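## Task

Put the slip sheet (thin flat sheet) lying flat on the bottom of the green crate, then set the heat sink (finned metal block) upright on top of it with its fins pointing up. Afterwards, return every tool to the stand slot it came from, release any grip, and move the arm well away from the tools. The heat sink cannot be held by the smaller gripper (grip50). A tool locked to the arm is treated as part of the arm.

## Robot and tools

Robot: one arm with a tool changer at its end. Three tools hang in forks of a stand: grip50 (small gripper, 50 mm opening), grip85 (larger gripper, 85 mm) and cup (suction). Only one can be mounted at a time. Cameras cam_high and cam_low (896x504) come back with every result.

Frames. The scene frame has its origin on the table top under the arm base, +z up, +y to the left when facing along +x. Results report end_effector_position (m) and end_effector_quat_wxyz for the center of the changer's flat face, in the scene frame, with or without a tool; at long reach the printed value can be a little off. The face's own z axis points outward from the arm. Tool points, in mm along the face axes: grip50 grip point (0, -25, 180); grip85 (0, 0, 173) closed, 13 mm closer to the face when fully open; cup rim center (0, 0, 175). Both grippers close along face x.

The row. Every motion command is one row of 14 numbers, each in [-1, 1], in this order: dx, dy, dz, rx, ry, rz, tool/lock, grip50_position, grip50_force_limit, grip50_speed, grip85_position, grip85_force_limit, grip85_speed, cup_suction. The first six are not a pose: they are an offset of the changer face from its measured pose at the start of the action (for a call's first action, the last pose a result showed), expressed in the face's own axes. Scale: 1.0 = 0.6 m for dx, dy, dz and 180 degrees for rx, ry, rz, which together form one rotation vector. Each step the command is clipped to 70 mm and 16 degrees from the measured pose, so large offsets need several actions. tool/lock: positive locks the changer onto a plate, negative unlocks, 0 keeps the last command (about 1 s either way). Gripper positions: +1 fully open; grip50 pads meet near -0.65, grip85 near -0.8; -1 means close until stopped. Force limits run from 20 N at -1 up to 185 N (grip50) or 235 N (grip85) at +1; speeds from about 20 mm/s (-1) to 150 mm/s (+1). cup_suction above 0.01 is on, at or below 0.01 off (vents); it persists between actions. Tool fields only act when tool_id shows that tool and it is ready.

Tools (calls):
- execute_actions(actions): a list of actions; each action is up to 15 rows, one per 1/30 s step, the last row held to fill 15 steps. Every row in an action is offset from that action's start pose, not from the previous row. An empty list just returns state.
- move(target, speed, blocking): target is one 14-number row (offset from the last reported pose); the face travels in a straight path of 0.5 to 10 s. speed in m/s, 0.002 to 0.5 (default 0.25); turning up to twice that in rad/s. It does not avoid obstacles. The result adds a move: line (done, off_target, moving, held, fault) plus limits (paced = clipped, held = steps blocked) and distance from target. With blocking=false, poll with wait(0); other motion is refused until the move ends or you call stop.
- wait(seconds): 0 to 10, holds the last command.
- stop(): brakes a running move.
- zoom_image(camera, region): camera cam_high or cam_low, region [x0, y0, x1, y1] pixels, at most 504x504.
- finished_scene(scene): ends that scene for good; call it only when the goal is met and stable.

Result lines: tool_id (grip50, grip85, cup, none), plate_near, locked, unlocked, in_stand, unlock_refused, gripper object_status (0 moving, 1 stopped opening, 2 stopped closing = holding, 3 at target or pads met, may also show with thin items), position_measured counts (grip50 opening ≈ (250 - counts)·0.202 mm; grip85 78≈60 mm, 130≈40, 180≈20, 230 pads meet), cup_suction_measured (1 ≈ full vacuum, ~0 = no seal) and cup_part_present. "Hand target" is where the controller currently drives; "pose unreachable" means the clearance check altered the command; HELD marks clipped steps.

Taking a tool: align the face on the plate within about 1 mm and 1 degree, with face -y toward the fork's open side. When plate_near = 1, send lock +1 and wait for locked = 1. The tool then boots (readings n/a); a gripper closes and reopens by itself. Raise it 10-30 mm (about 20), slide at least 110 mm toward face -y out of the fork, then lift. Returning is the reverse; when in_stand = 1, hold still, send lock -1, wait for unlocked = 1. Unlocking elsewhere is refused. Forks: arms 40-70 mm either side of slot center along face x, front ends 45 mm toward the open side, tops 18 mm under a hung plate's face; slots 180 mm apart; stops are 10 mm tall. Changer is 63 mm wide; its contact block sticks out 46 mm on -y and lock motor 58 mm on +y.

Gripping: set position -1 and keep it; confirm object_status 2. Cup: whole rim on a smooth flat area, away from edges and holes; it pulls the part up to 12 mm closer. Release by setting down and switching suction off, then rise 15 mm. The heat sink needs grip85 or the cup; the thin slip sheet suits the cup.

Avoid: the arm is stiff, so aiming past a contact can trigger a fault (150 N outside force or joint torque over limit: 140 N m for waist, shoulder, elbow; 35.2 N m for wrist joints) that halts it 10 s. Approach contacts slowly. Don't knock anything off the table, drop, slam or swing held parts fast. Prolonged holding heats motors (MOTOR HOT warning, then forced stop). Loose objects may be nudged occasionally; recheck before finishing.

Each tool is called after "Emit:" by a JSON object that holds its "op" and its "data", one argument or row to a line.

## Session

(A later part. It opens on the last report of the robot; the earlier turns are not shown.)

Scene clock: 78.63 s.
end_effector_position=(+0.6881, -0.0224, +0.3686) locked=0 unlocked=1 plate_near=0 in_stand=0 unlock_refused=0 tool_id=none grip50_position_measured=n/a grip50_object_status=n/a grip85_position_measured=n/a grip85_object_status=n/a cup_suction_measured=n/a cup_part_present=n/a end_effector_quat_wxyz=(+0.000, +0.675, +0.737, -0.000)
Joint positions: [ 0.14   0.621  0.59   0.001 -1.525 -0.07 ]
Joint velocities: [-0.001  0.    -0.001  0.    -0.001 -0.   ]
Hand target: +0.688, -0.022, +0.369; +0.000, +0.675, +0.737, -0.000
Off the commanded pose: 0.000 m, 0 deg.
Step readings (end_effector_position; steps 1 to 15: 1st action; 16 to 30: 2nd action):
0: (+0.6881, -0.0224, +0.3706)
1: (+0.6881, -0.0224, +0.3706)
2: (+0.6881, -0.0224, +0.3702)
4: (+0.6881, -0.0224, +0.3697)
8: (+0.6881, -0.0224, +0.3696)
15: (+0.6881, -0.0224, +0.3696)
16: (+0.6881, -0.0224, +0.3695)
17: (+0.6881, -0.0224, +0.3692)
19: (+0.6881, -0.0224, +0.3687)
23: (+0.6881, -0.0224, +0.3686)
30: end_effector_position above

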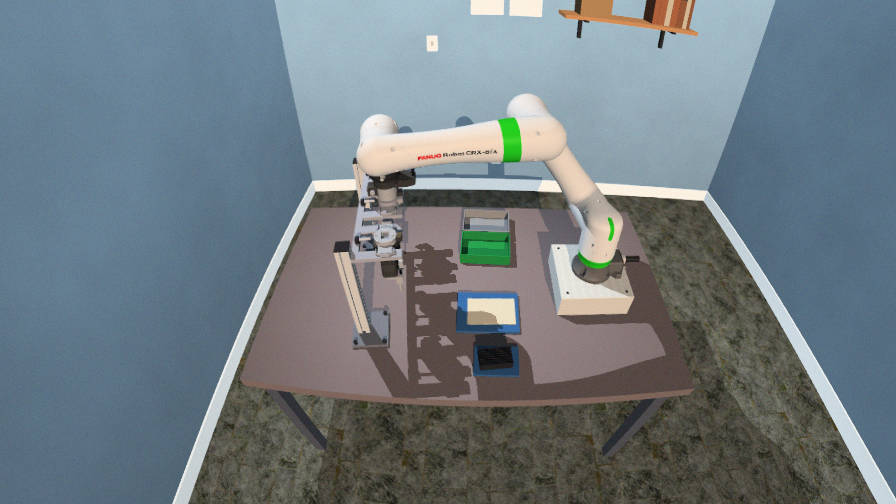

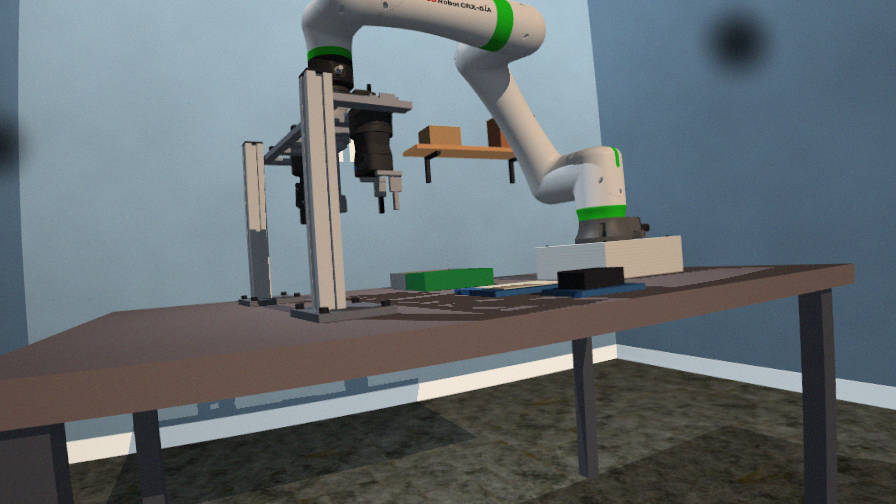

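Emit:
{"op": "execute_actions", "data": {
  "actions": [
    [[0,0,0.0017,0,0,0,0,1,0,0,1,0,0,0]],
    [[0,0,0.0017,0,0,0,0,1,0,0,1,0,0,0]]
  ]
}}

Scene clock: 81.93 s.
end_effector_position=(+0.6881, -0.0224, +0.3665) locked=0 unlocked=1 plate_near=0 in_stand=0 unlock_refused=0 tool_id=none grip50_position_measured=n/a grip50_object_status=n/a grip85_position_measured=n/a grip85_object_status=n/a cup_suction_measured=n/a cup_part_present=n/a end_effector_quat_wxyz=(+0.000, +0.675, +0.737, -0.000)
Joint positions: [ 0.14   0.621  0.586  0.001 -1.52  -0.07 ]
Joint velocities: [-0.002 -0.     0.     0.002  0.     0.   ]
Hand target: +0.688, -0.022, +0.367; +0.000, +0.675, +0.737, -0.000
Off the commanded pose: 0.000 m, 0 deg.
Step readings (end_effector_position; steps 1 to 15: 1st action; 16 to 30: 2nd action):
0: (+0.6881, -0.0224, +0.3685)
1: (+0.6881, -0.0224, +0.3685)
2: (+0.6881, -0.0224, +0.3682)
4: (+0.6881, -0.0224, +0.3677)
8: (+0.6881, -0.0224, +0.3675)
15: (+0.6881, -0.0224, +0.3675)
16: (+0.6881, -0.0224, +0.3675)
17: (+0.6881, -0.0224, +0.3672)
19: (+0.6881, -0.0224, +0.3667)
23: (+0.6881, -0.0224, +0.3665)
30: end_effector_position above

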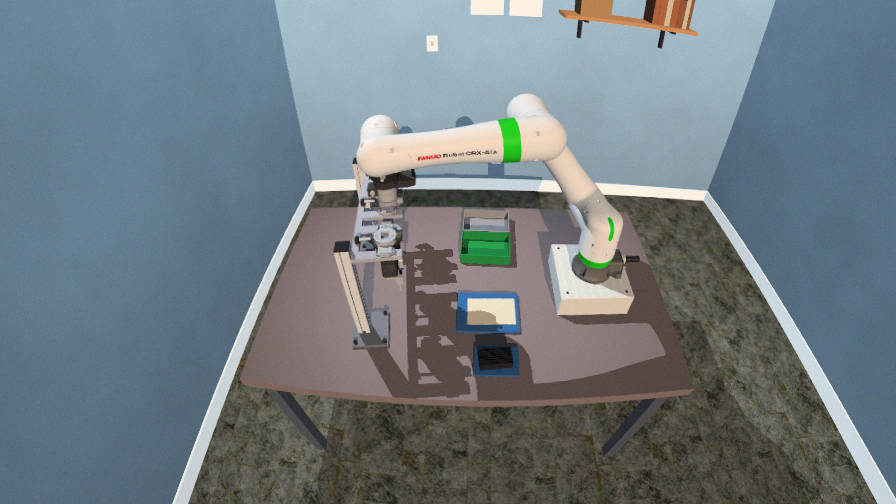

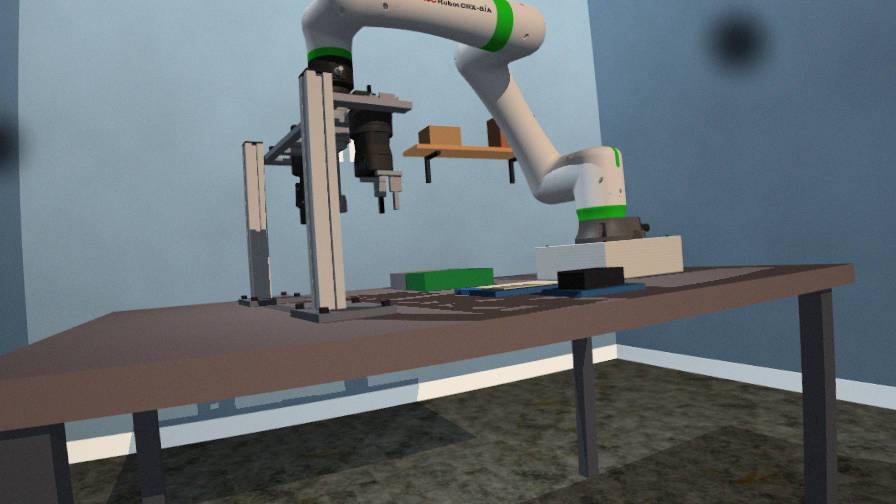

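Emit:
{"op": "execute_actions", "data": {
  "actions": [
    [[0,0,0.0017,0,0,0,0,1,0,0,1,0,0,0]],
    [[0,0,0.0017,0,0,0,0,1,0,0,1,0,0,0]]
  ]
}}

Emit:
{"op": "zoom_image", "data": {
  "camera": "cam_high",
  "region": [368, 178, 408, 218]
}}

Scene clock: 83.70 s.
end_effector_position=(+0.6881, -0.0224, +0.3645) locked=0 unlocked=1 plate_near=0 in_stand=1 unlock_refused=0 tool_id=none grip50_position_measured=n/a grip50_object_status=n/a grip85_position_measured=n/a grip85_object_status=n/a cup_suction_measured=n/a cup_part_present=n/a end_effector_quat_wxyz=(+0.000, +0.675, +0.737, -0.000)
Joint positions: [ 0.14   0.621  0.582  0.001 -1.516 -0.07 ]
Joint velocities: [-0.     0.    -0.001 -0.002  0.    -0.   ]
Hand target: +0.688, -0.022, +0.364; +0.000, +0.675, +0.737, -0.000
Off the commanded pose: 0.000 m, 0 deg.
Step readings (end_effector_position; steps 1 to 15: 1st action; 16 to 30: 2nd action):
0: (+0.6881, -0.0224, +0.3665)
1: (+0.6881, -0.0224, +0.3665)
2: (+0.6881, -0.0224, +0.3661)
4: (+0.6881, -0.0224, +0.3656)
8: (+0.6881, -0.0224, +0.3655)
15: (+0.6881, -0.0224, +0.3655)
16: (+0.6881, -0.0224, +0.3654)
17: (+0.6881, -0.0224, +0.3651)
19: (+0.6881, -0.0224, +0.3646)
23: (+0.6881, -0.0224, +0.3645)
30: end_effector_position above

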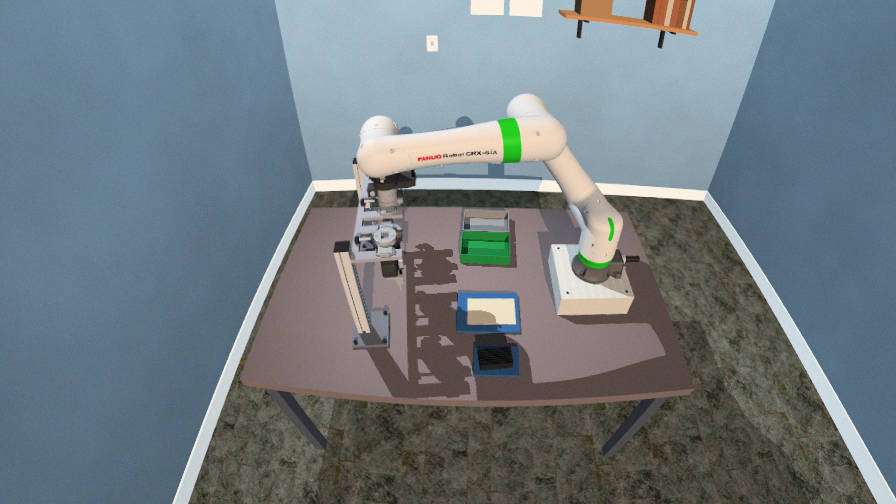

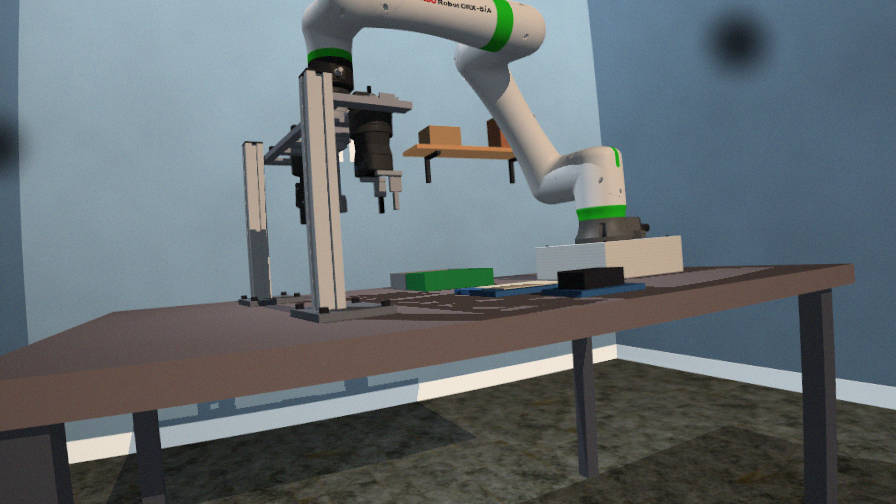

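Region (368, 178, 408, 218) of cam_high's 896x504 image, scaled by 12.600, with more detail than that image has.

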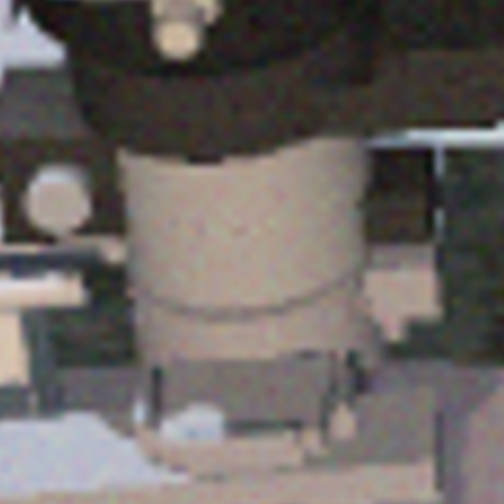

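Emit:
{"op": "execute_actions", "data": {
  "actions": [
    [[0,0,0.0017,0,0,0,0,1,0,0,1,0,0,0]]
  ]
}}

Scene clock: 85.13 s.
end_effector_position=(+0.6881, -0.0224, +0.3635) locked=0 unlocked=1 plate_near=0 in_stand=1 unlock_refused=0 tool_id=none grip50_position_measured=n/a grip50_object_status=n/a grip85_position_measured=n/a grip85_object_status=n/a cup_suction_measured=n/a cup_part_present=n/a end_effector_quat_wxyz=(+0.000, +0.675, +0.737, +0.000)
Joint positions: [ 0.14   0.621  0.58   0.001 -1.513 -0.07 ]
Joint velocities: [-0.002  0.    -0.    -0.    -0.001  0.   ]
Hand target: +0.688, -0.022, +0.363; +0.000, +0.675, +0.737, -0.000
Off the commanded pose: 0.000 m, 0 deg.
Step readings (end_effector_position):
0: (+0.6881, -0.0224, +0.3645)
1: (+0.6881, -0.0224, +0.3644)
2: (+0.6881, -0.0224, +0.3641)
4: (+0.6881, -0.0224, +0.3637)
8: (+0.6881, -0.0224, +0.3636)
15: end_effector_position above

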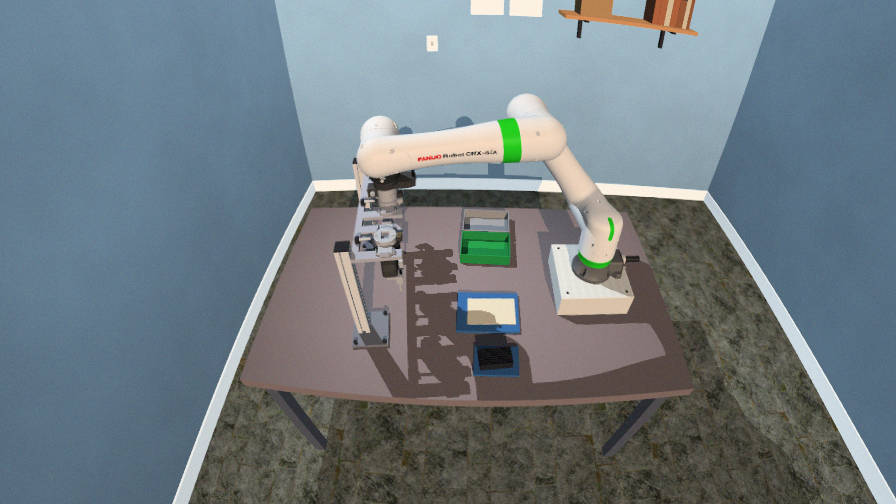

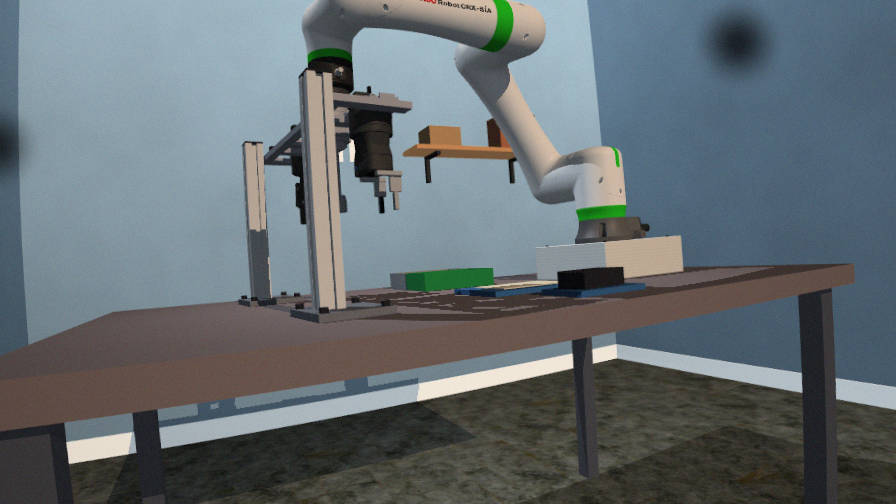

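Emit:
{"op": "execute_actions", "data": {
  "actions": [
    [[0,0,0.001,0,0,0,0,1,0,0,1,0,0,0]]
  ]
}}

Emit:
{"op": "zoom_image", "data": {
  "camera": "cam_high",
  "region": [368, 178, 408, 218]
}}

Scene clock: 86.80 s.
end_effector_position=(+0.6881, -0.0224, +0.3630) locked=0 unlocked=1 plate_near=0 in_stand=1 unlock_refused=0 tool_id=none grip50_position_measured=n/a grip50_object_status=n/a grip85_position_measured=n/a grip85_object_status=n/a cup_suction_measured=n/a cup_part_present=n/a end_effector_quat_wxyz=(+0.000, +0.675, +0.737, +0.000)
Joint positions: [ 0.14   0.621  0.578  0.001 -1.512 -0.07 ]
Joint velocities: [ 0.001 -0.    -0.     0.001 -0.     0.   ]
Hand target: +0.688, -0.022, +0.363; +0.000, +0.675, +0.737, +0.000
Off the commanded pose: 0.000 m, 0 deg.
Step readings (end_effector_position):
0: (+0.6881, -0.0224, +0.3634)
1: (+0.6881, -0.0224, +0.3634)
2: (+0.6881, -0.0224, +0.3633)
4: (+0.6881, -0.0224, +0.3631)
8: (+0.6881, -0.0224, +0.3630)
15: end_effector_position above

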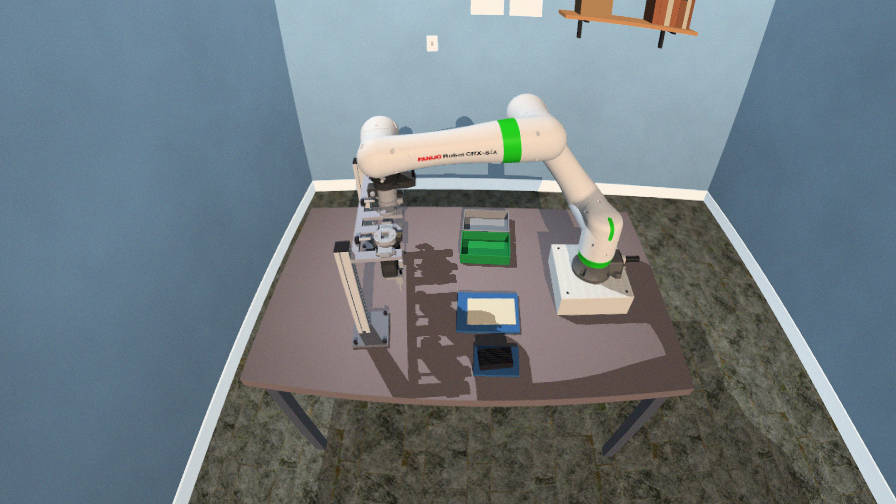

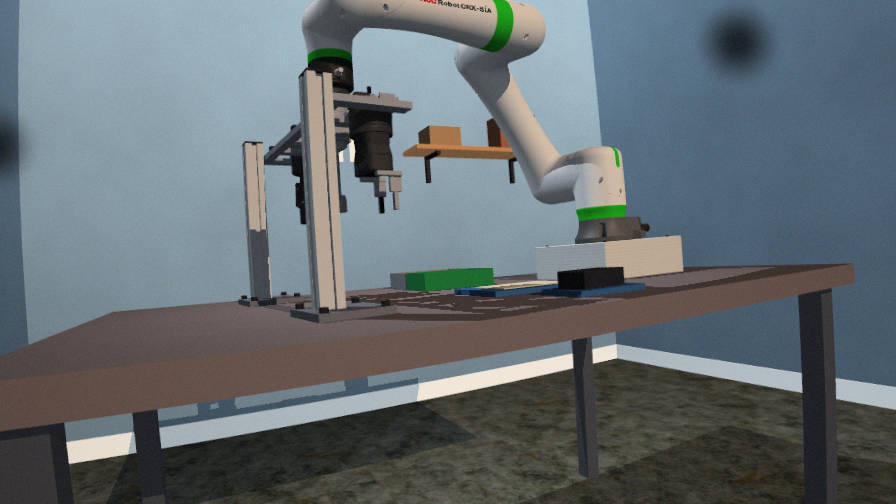

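Region (368, 178, 408, 218) of cam_high's 896x504 image, scaled by 12.600, with more detail than that image has.

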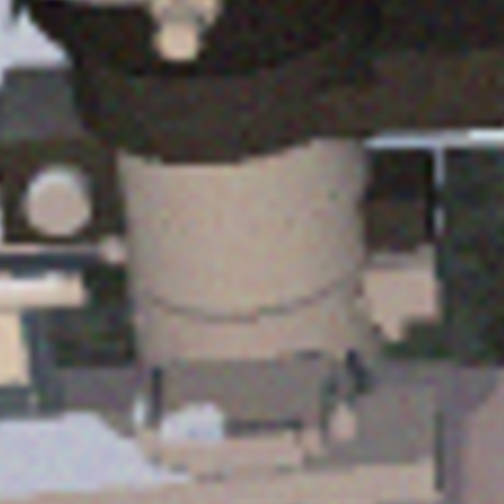

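Emit:
{"op": "zoom_image", "data": {
  "camera": "cam_high",
  "region": [345, 150, 415, 220]
}}

Emit:
{"op": "zoom_image", "data": {
  "camera": "cam_low",
  "region": [240, 110, 360, 230]
}}

Region (345, 150, 415, 220) of cam_high's 896x504 image, scaled by 7.200, with more detail than that image has.

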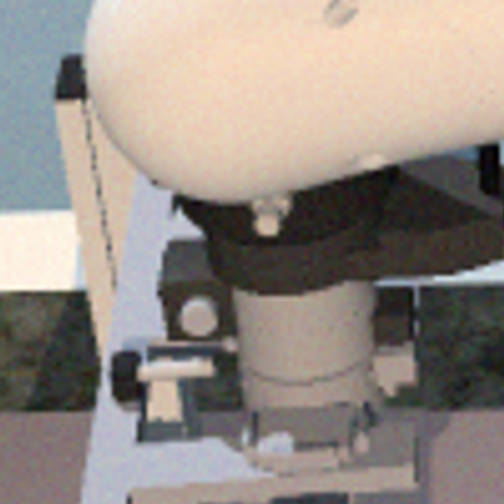

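Region (240, 110, 360, 230) of cam_low's 896x504 image, scaled by 4.200, with more detail than that image has.

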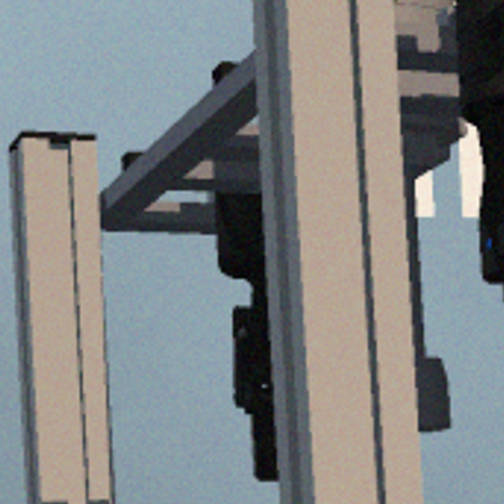

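Emit:
{"op": "execute_actions", "data": {
  "actions": [
    [[0,0,-0.0005,0,0,-0.001,0,1,0,0,1,0,0,0],[0,0,-0.0007,0,0,-0.002,0,1,0,0,1,0,0,0],[0,0,-0.0007,0,0,-0.003,0,1,0,0,1,0,0,0],[0,0,-0.0007,0,0,-0.004,0,1,0,0,1,0,0,0],[0,0,-0.0007,0,0,-0.005,0,1,0,0,1,0,0,0],[0,0,-0.0007,0,0,-0.0056,0,1,0,0,1,0,0,0],[0,0,-0.0007,0,0,-0.0056,0,1,0,0,1,0,0,0],[0,0,-0.0004,0,0,-0.0056,0,1,0,0,1,0,0,0],[0,0,0,0,0,-0.0056,0,1,0,0,1,0,0,0]],
    [[0,0,0.001,0,0,0,0,1,0,0,1,0,0,0]]
  ]
}}

Emit:
{"op": "zoom_image", "data": {
  "camera": "cam_high",
  "region": [368, 178, 408, 218]
}}

Scene clock: 99.53 s.
end_effector_position=(+0.6880, -0.0224, +0.3623) locked=0 unlocked=1 plate_near=0 in_stand=1 unlock_refused=0 tool_id=none grip50_position_measured=n/a grip50_object_status=n/a grip85_position_measured=n/a grip85_object_status=n/a cup_suction_measured=n/a cup_part_present=n/a end_effector_quat_wxyz=(+0.000, +0.669, +0.743, -0.000)
Joint positions: [ 0.14   0.622  0.577  0.001 -1.511 -0.052]
Joint velocities: [ 0.003  0.    -0.001 -0.001 -0.    -0.   ]
Hand target: +0.688, -0.022, +0.362; -0.000, +0.669, +0.743, -0.000
Off the commanded pose: 0.000 m, 0 deg.
Step readings (end_effector_position; steps 1 to 15: 1st action; 16 to 30: 2nd action):
0: (+0.6881, -0.0224, +0.3629)
1: (+0.6881, -0.0224, +0.3629)
2: (+0.6881, -0.0224, +0.3629)
4: (+0.6880, -0.0224, +0.3629)
8: (+0.6880, -0.0224, +0.3628)
15: (+0.6880, -0.0224, +0.3628)
16: (+0.6880, -0.0224, +0.3628)
17: (+0.6881, -0.0223, +0.3627)
19: (+0.6881, -0.0224, +0.3625)
23: (+0.6880, -0.0224, +0.3624)
30: end_effector_position above

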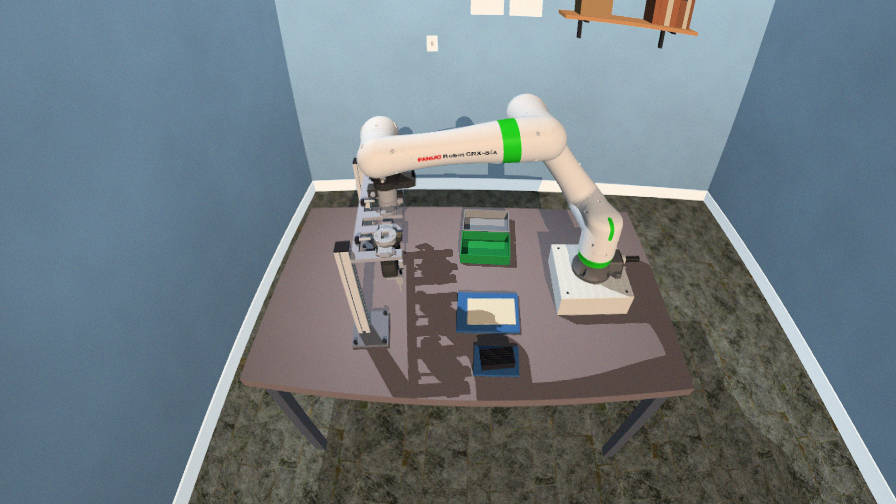

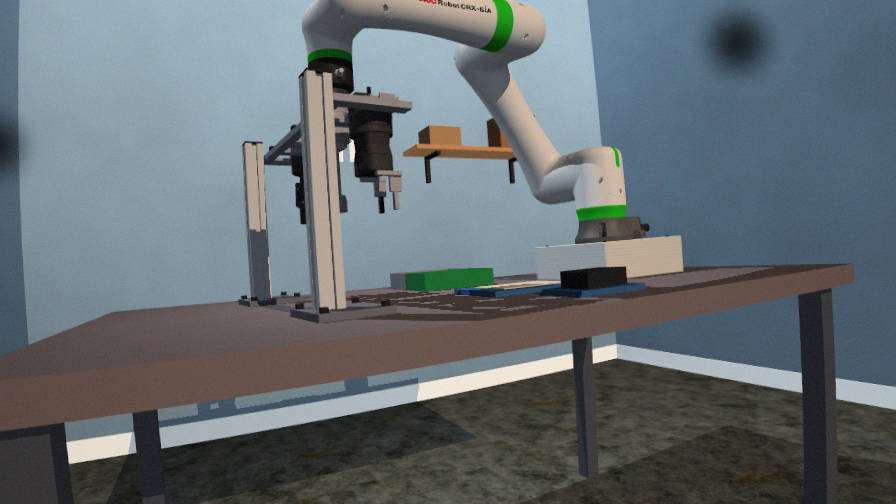

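Region (368, 178, 408, 218) of cam_high's 896x504 image, scaled by 12.600, with more detail than that image has.

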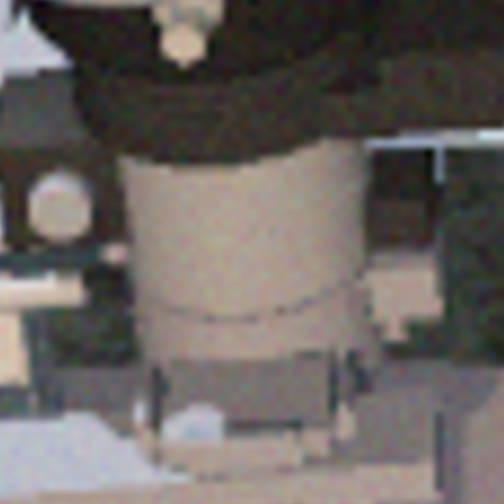

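Emit:
{"op": "execute_actions", "data": {
  "actions": [
    [[0,0,0.001,0,0,-0.002,0,1,0,0,1,0,0,0]]
  ]
}}

Scene clock: 101.73 s.
end_effector_position=(+0.6880, -0.0224, +0.3617) locked=0 unlocked=1 plate_near=1 in_stand=1 unlock_refused=0 tool_id=none grip50_position_measured=n/a grip50_object_status=n/a grip85_position_measured=n/a grip85_object_status=n/a cup_suction_measured=n/a cup_part_present=n/a end_effector_quat_wxyz=(+0.000, +0.667, +0.745, -0.000)
Joint positions: [ 0.14   0.622  0.576  0.001 -1.51  -0.046]
Joint velocities: [-0.001 -0.    -0.    -0.001 -0.     0.   ]
Hand target: +0.688, -0.022, +0.362; +0.000, +0.667, +0.745, -0.000
Off the commanded pose: 0.000 m, 0 deg.
Step readings (end_effector_position):
0: (+0.6880, -0.0224, +0.3622)
1: (+0.6880, -0.0224, +0.3622)
2: (+0.6880, -0.0224, +0.3620)
4: (+0.6880, -0.0224, +0.3618)
8: (+0.6880, -0.0224, +0.3617)
15: end_effector_position above

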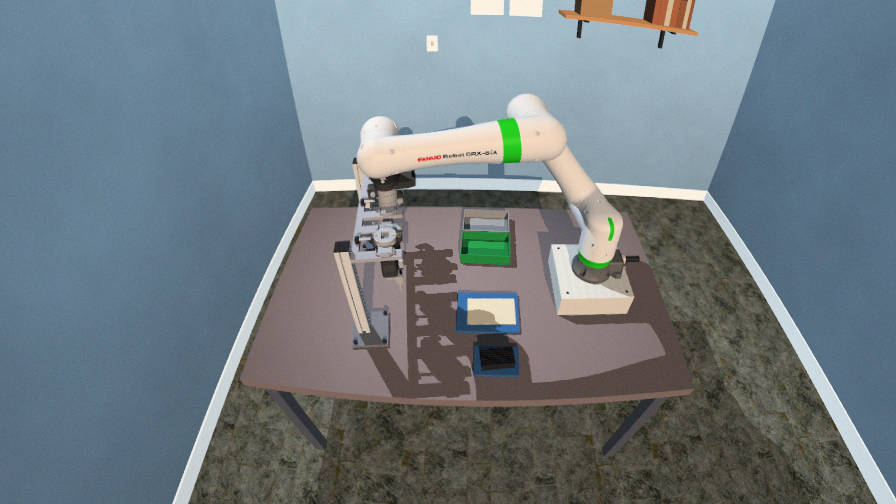

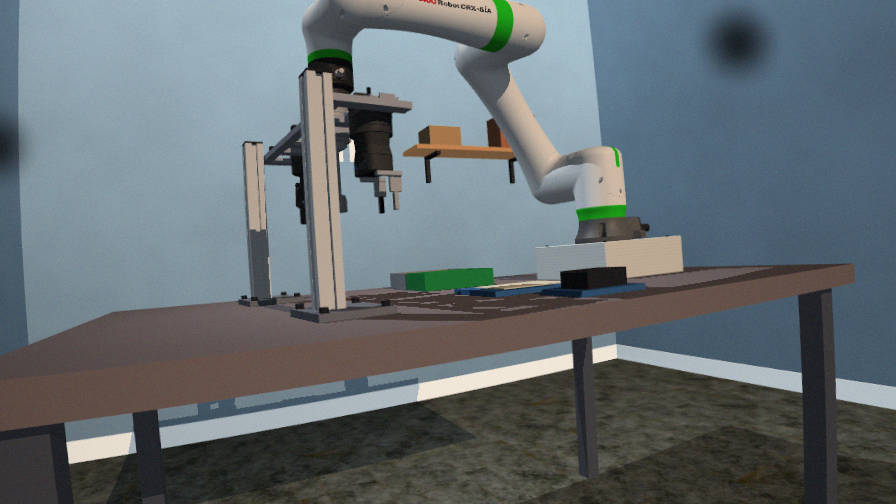

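Emit:
{"op": "execute_actions", "data": {
  "actions": [
    [[0,0,0,0,0,0,1,1,0,0,1,0,0,0]]
  ]
}}

Emit:
{"op": "zoom_image", "data": {
  "camera": "cam_high",
  "region": [445, 200, 535, 290]
}}

Emit:
{"op": "zoom_image", "data": {
  "camera": "cam_high",
  "region": [445, 280, 545, 380]
}}

Scene clock: 103.27 s.
end_effector_position=(+0.6880, -0.0224, +0.3617) locked=0 unlocked=0 plate_near=1 in_stand=1 unlock_refused=0 tool_id=none grip50_position_measured=n/a grip50_object_status=n/a grip85_position_measured=n/a grip85_object_status=n/a cup_suction_measured=n/a cup_part_present=n/a end_effector_quat_wxyz=(+0.000, +0.667, +0.745, -0.000)
Joint positions: [ 0.14   0.622  0.576  0.001 -1.51  -0.046]
Joint velocities: [ 0.001 -0.    -0.001 -0.     0.001  0.002]
Hand target: +0.688, -0.022, +0.362; +0.000, +0.667, +0.745, -0.000
Off the commanded pose: 0.000 m, 0 deg.
Step readings (end_effector_position):
0: (+0.6880, -0.0224, +0.3617)
1: (+0.6880, -0.0224, +0.3617)
2: (+0.6880, -0.0224, +0.3617)
4: (+0.6880, -0.0224, +0.3617)
8: (+0.6880, -0.0224, +0.3617)
15: end_effector_position above

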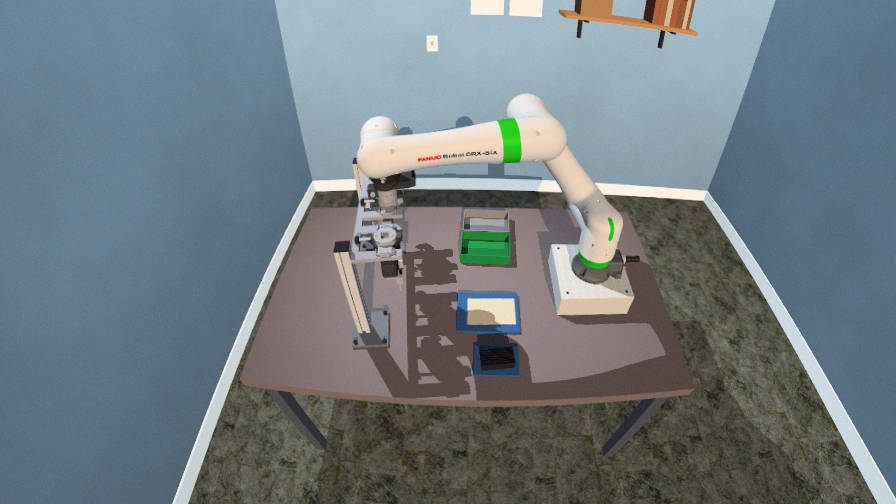

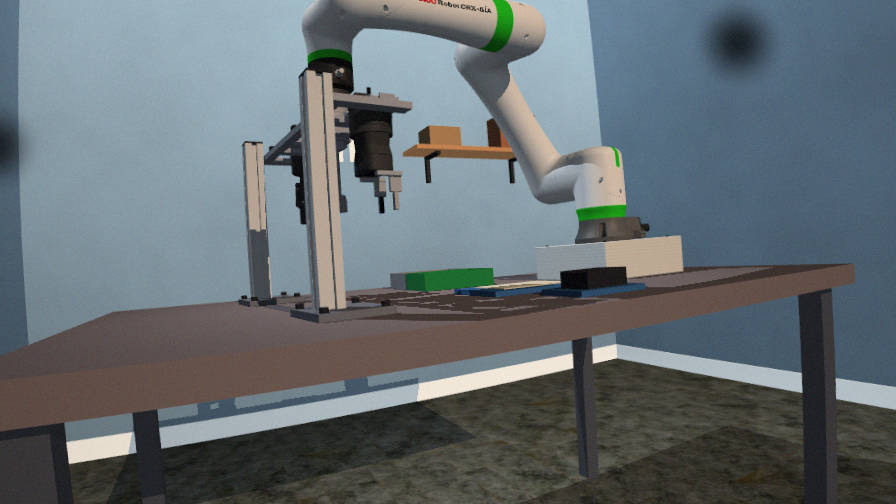

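Region (445, 200, 535, 290) of cam_high's 896x504 image, scaled by 5.600, with more detail than that image has.

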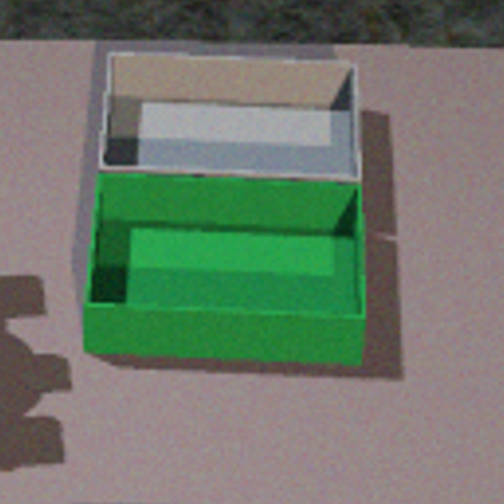

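Region (445, 280, 545, 380) of cam_high's 896x504 image, scaled by 5.040, with more detail than that image has.

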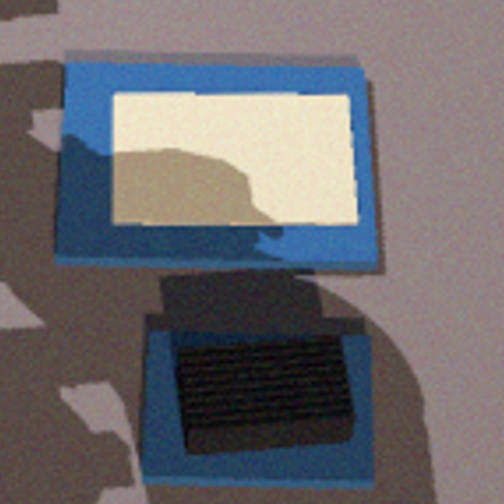

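Emit:
{"op": "execute_actions", "data": {
  "actions": []
}}

Emit:
{"op": "zoom_image", "data": {
  "camera": "cam_high",
  "region": [368, 178, 408, 218]
}}

Scene clock: 123.40 s.
end_effector_position=(+0.6880, -0.0224, +0.3617) locked=1 unlocked=0 plate_near=1 in_stand=1 unlock_refused=0 tool_id=cup grip50_position_measured=n/a grip50_object_status=n/a grip85_position_measured=n/a grip85_object_status=n/a cup_suction_measured=0.01 cup_part_present=0 end_effector_quat_wxyz=(+0.000, +0.667, +0.745, -0.000)
Joint positions: [ 0.14   0.622  0.576  0.001 -1.51  -0.046]
Joint velocities: [ 0.001 -0.    -0.     0.001  0.001  0.   ]
Hand target: +0.688, -0.022, +0.362; +0.000, +0.667, +0.745, -0.000
Off the commanded pose: 0.000 m, 0 deg.

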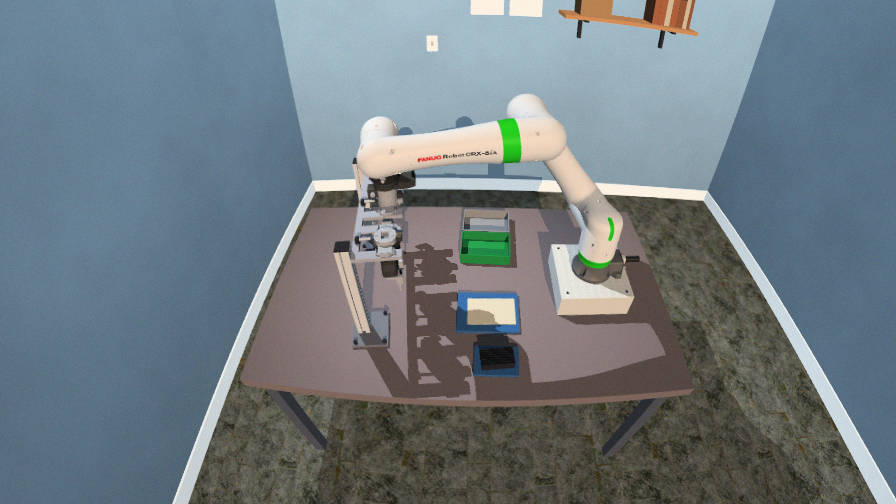

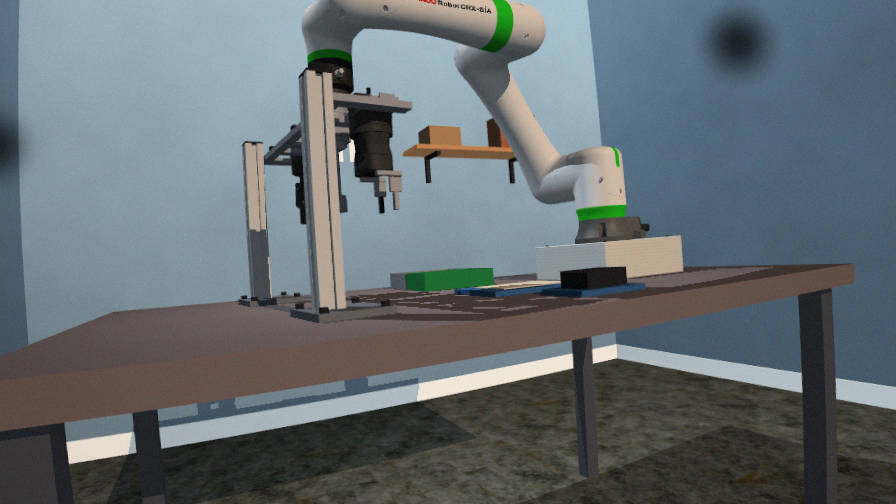

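Region (368, 178, 408, 218) of cam_high's 896x504 image, scaled by 12.600, with more detail than that image has.

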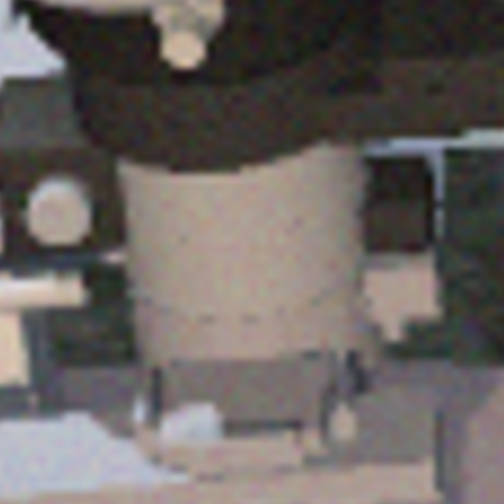

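Emit:
{"op": "move", "data": {
  "target": [0, 0, -0.0333, 0, 0, 0, 0, 1, 0, 0, 1, 0, 0, 0],
  "speed": 0.08
}}

Emit:
{"op": "move", "data": {
  "target": [0, -0.2, 0, 0, 0, 0, 0, 1, 0, 0, 1, 0, 0, 0],
  "speed": 0.2
}}

Scene clock: 126.13 s.
end_effector_position=(+0.6880, -0.0224, +0.3818) locked=1 unlocked=0 plate_near=1 in_stand=0 unlock_refused=0 tool_id=cup grip50_position_measured=n/a grip50_object_status=n/a grip85_position_measured=n/a grip85_object_status=n/a cup_suction_measured=0.01 cup_part_present=0 end_effector_quat_wxyz=(+0.000, +0.667, +0.745, -0.000)
Joint positions: [ 0.14   0.619  0.619  0.001 -1.555 -0.046]
Joint velocities: [ 0.     0.     0.002  0.    -0.001 -0.   ]
Hand target: +0.688, -0.022, +0.382; +0.000, +0.667, +0.745, -0.000
Off the commanded pose: 0.000 m, 0 deg.
move: done

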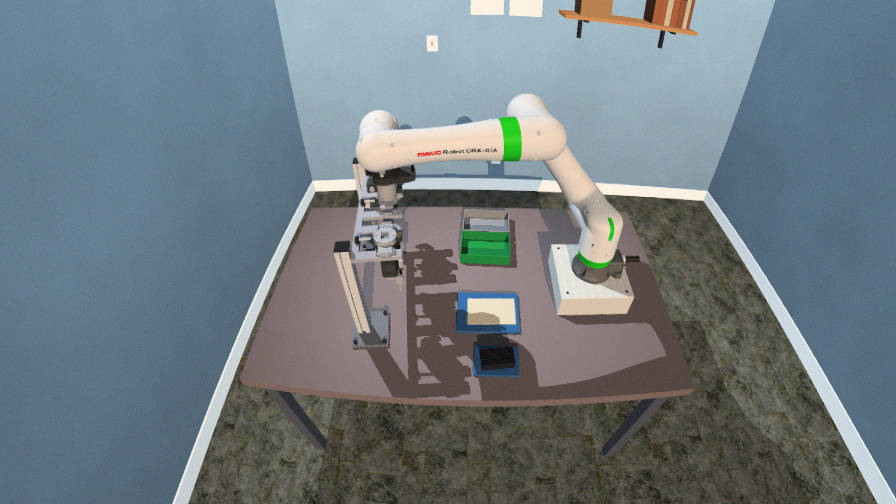

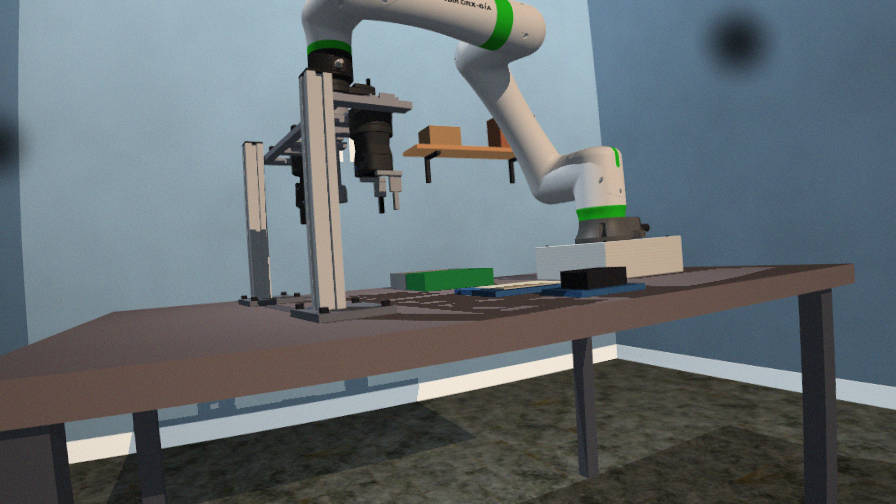

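Scene clock: 127.20 s.
end_effector_position=(+0.5688, -0.0355, +0.3820) locked=1 unlocked=0 plate_near=1 in_stand=0 unlock_refused=0 tool_id=cup grip50_position_measured=n/a grip50_object_status=n/a grip85_position_measured=n/a grip85_object_status=n/a cup_suction_measured=0.01 cup_part_present=0 end_effector_quat_wxyz=(+0.000, +0.667, +0.745, -0.000)
Joint positions: [ 0.15   0.3    0.161  0.001 -1.417 -0.057]
Joint velocities: [ 0.001 -0.001 -0.002  0.001  0.001 -0.   ]
Hand target: +0.569, -0.036, +0.382; +0.000, +0.667, +0.745, -0.000
Off the commanded pose: 0.000 m, 0 deg.
move: done

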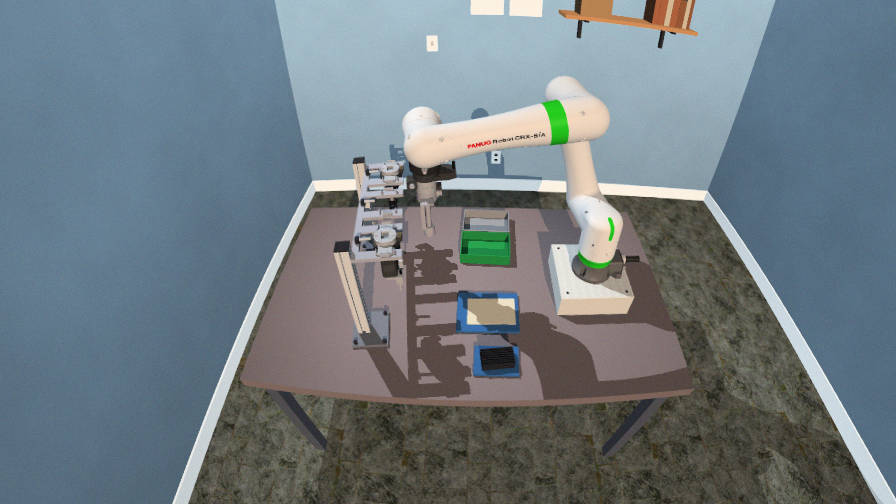

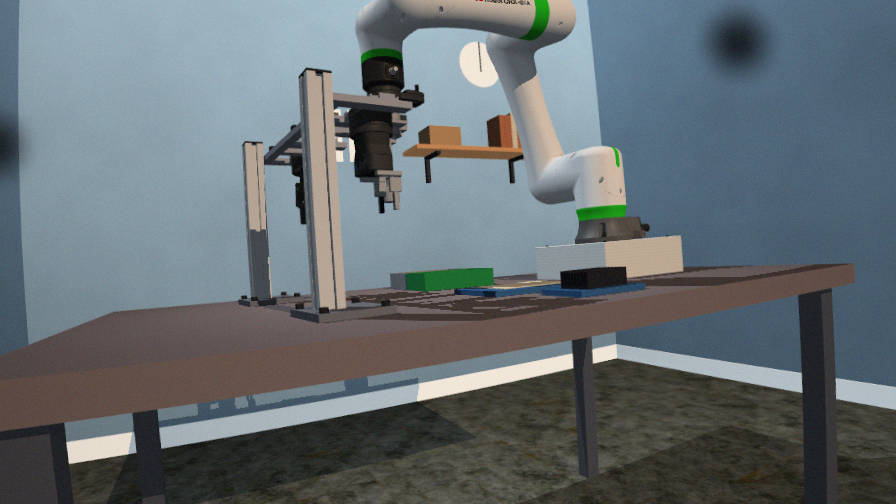

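Emit:
{"op": "zoom_image", "data": {
  "camera": "cam_high",
  "region": [350, 150, 460, 260]
}}

Region (350, 150, 460, 260) of cam_high's 896x504 image, scaled by 4.582, with more detail than that image has.

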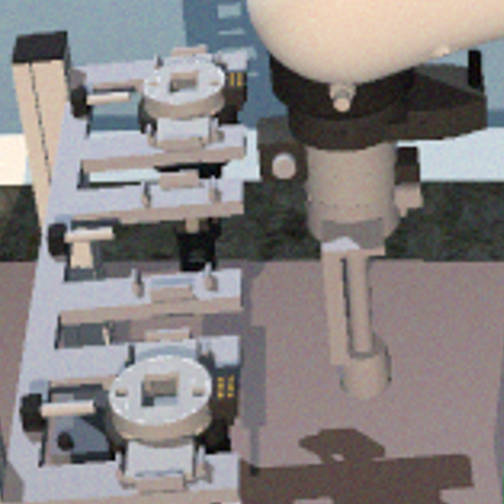

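Emit:
{"op": "move", "data": {
  "target": [0.3213, -0.3196, 0.275, 0, 0, 0, 0, 1, 0, 0, 1, 0, 0, 0],
  "speed": 0.3
}}

Emit:
{"op": "zoom_image", "data": {
  "camera": "cam_high",
  "region": [445, 250, 545, 350]
}}

Emit:
{"op": "zoom_image", "data": {
  "camera": "cam_low",
  "region": [440, 200, 580, 310]
}}

Scene clock: 141.83 s.
end_effector_position=(+0.3566, +0.1353, +0.2176) locked=1 unlocked=0 plate_near=1 in_stand=0 unlock_refused=0 tool_id=cup grip50_position_measured=n/a grip50_object_status=n/a grip85_position_measured=n/a grip85_object_status=n/a cup_suction_measured=0.01 cup_part_present=0 end_effector_quat_wxyz=(-0.001, +0.666, +0.746, +0.000)
Joint positions: [ 0.7   -0.001 -0.61   0.009 -0.949 -0.611]
Joint velocities: [ 0.002 -0.    -0.002  0.003  0.001 -0.003]
Hand target: +0.357, +0.135, +0.218; -0.001, +0.666, +0.746, +0.000
Off the commanded pose: 0.001 m, 0 deg.
move: done

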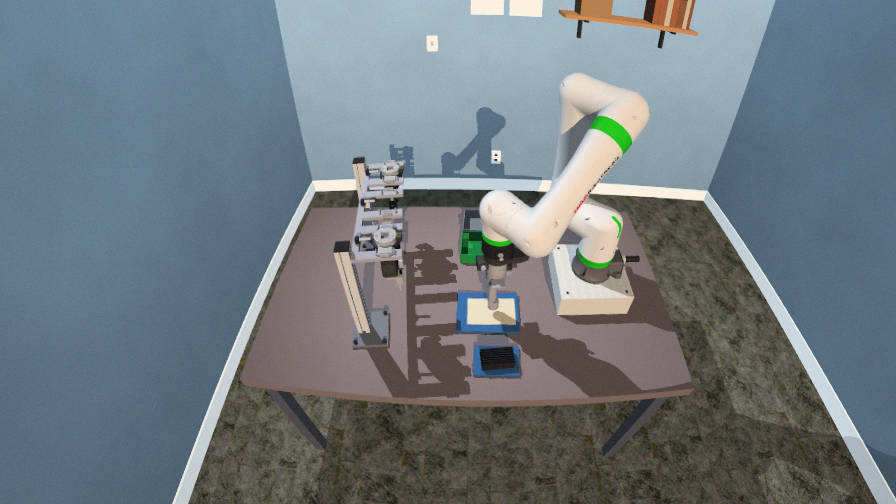

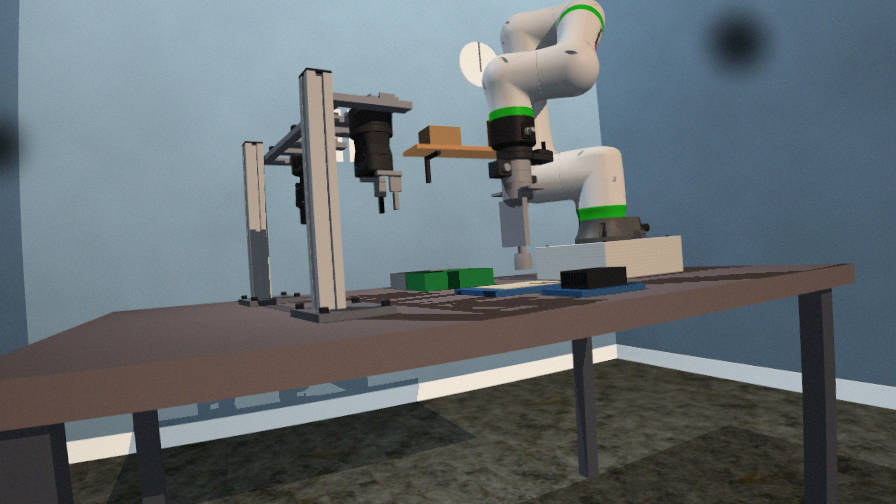

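Region (445, 250, 545, 350) of cam_high's 896x504 image, scaled by 5.040, with more detail than that image has.

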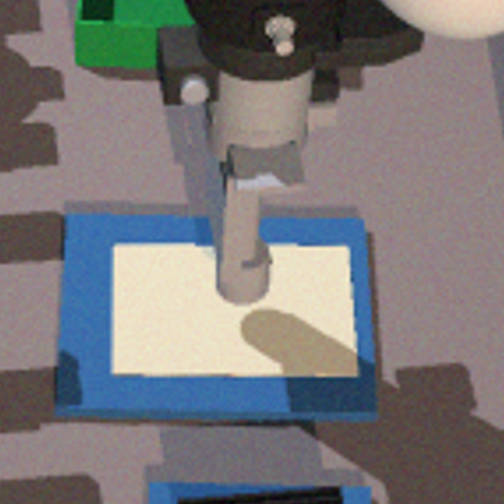

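Region (440, 200, 580, 310) of cam_low's 896x504 image, scaled by 3.600, with more detail than that image has; it fills the top 396 rows of this view, and the rest is white.

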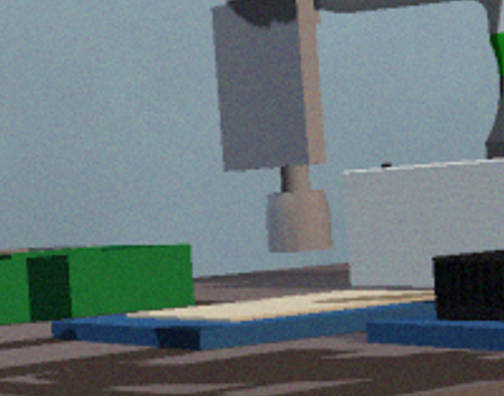

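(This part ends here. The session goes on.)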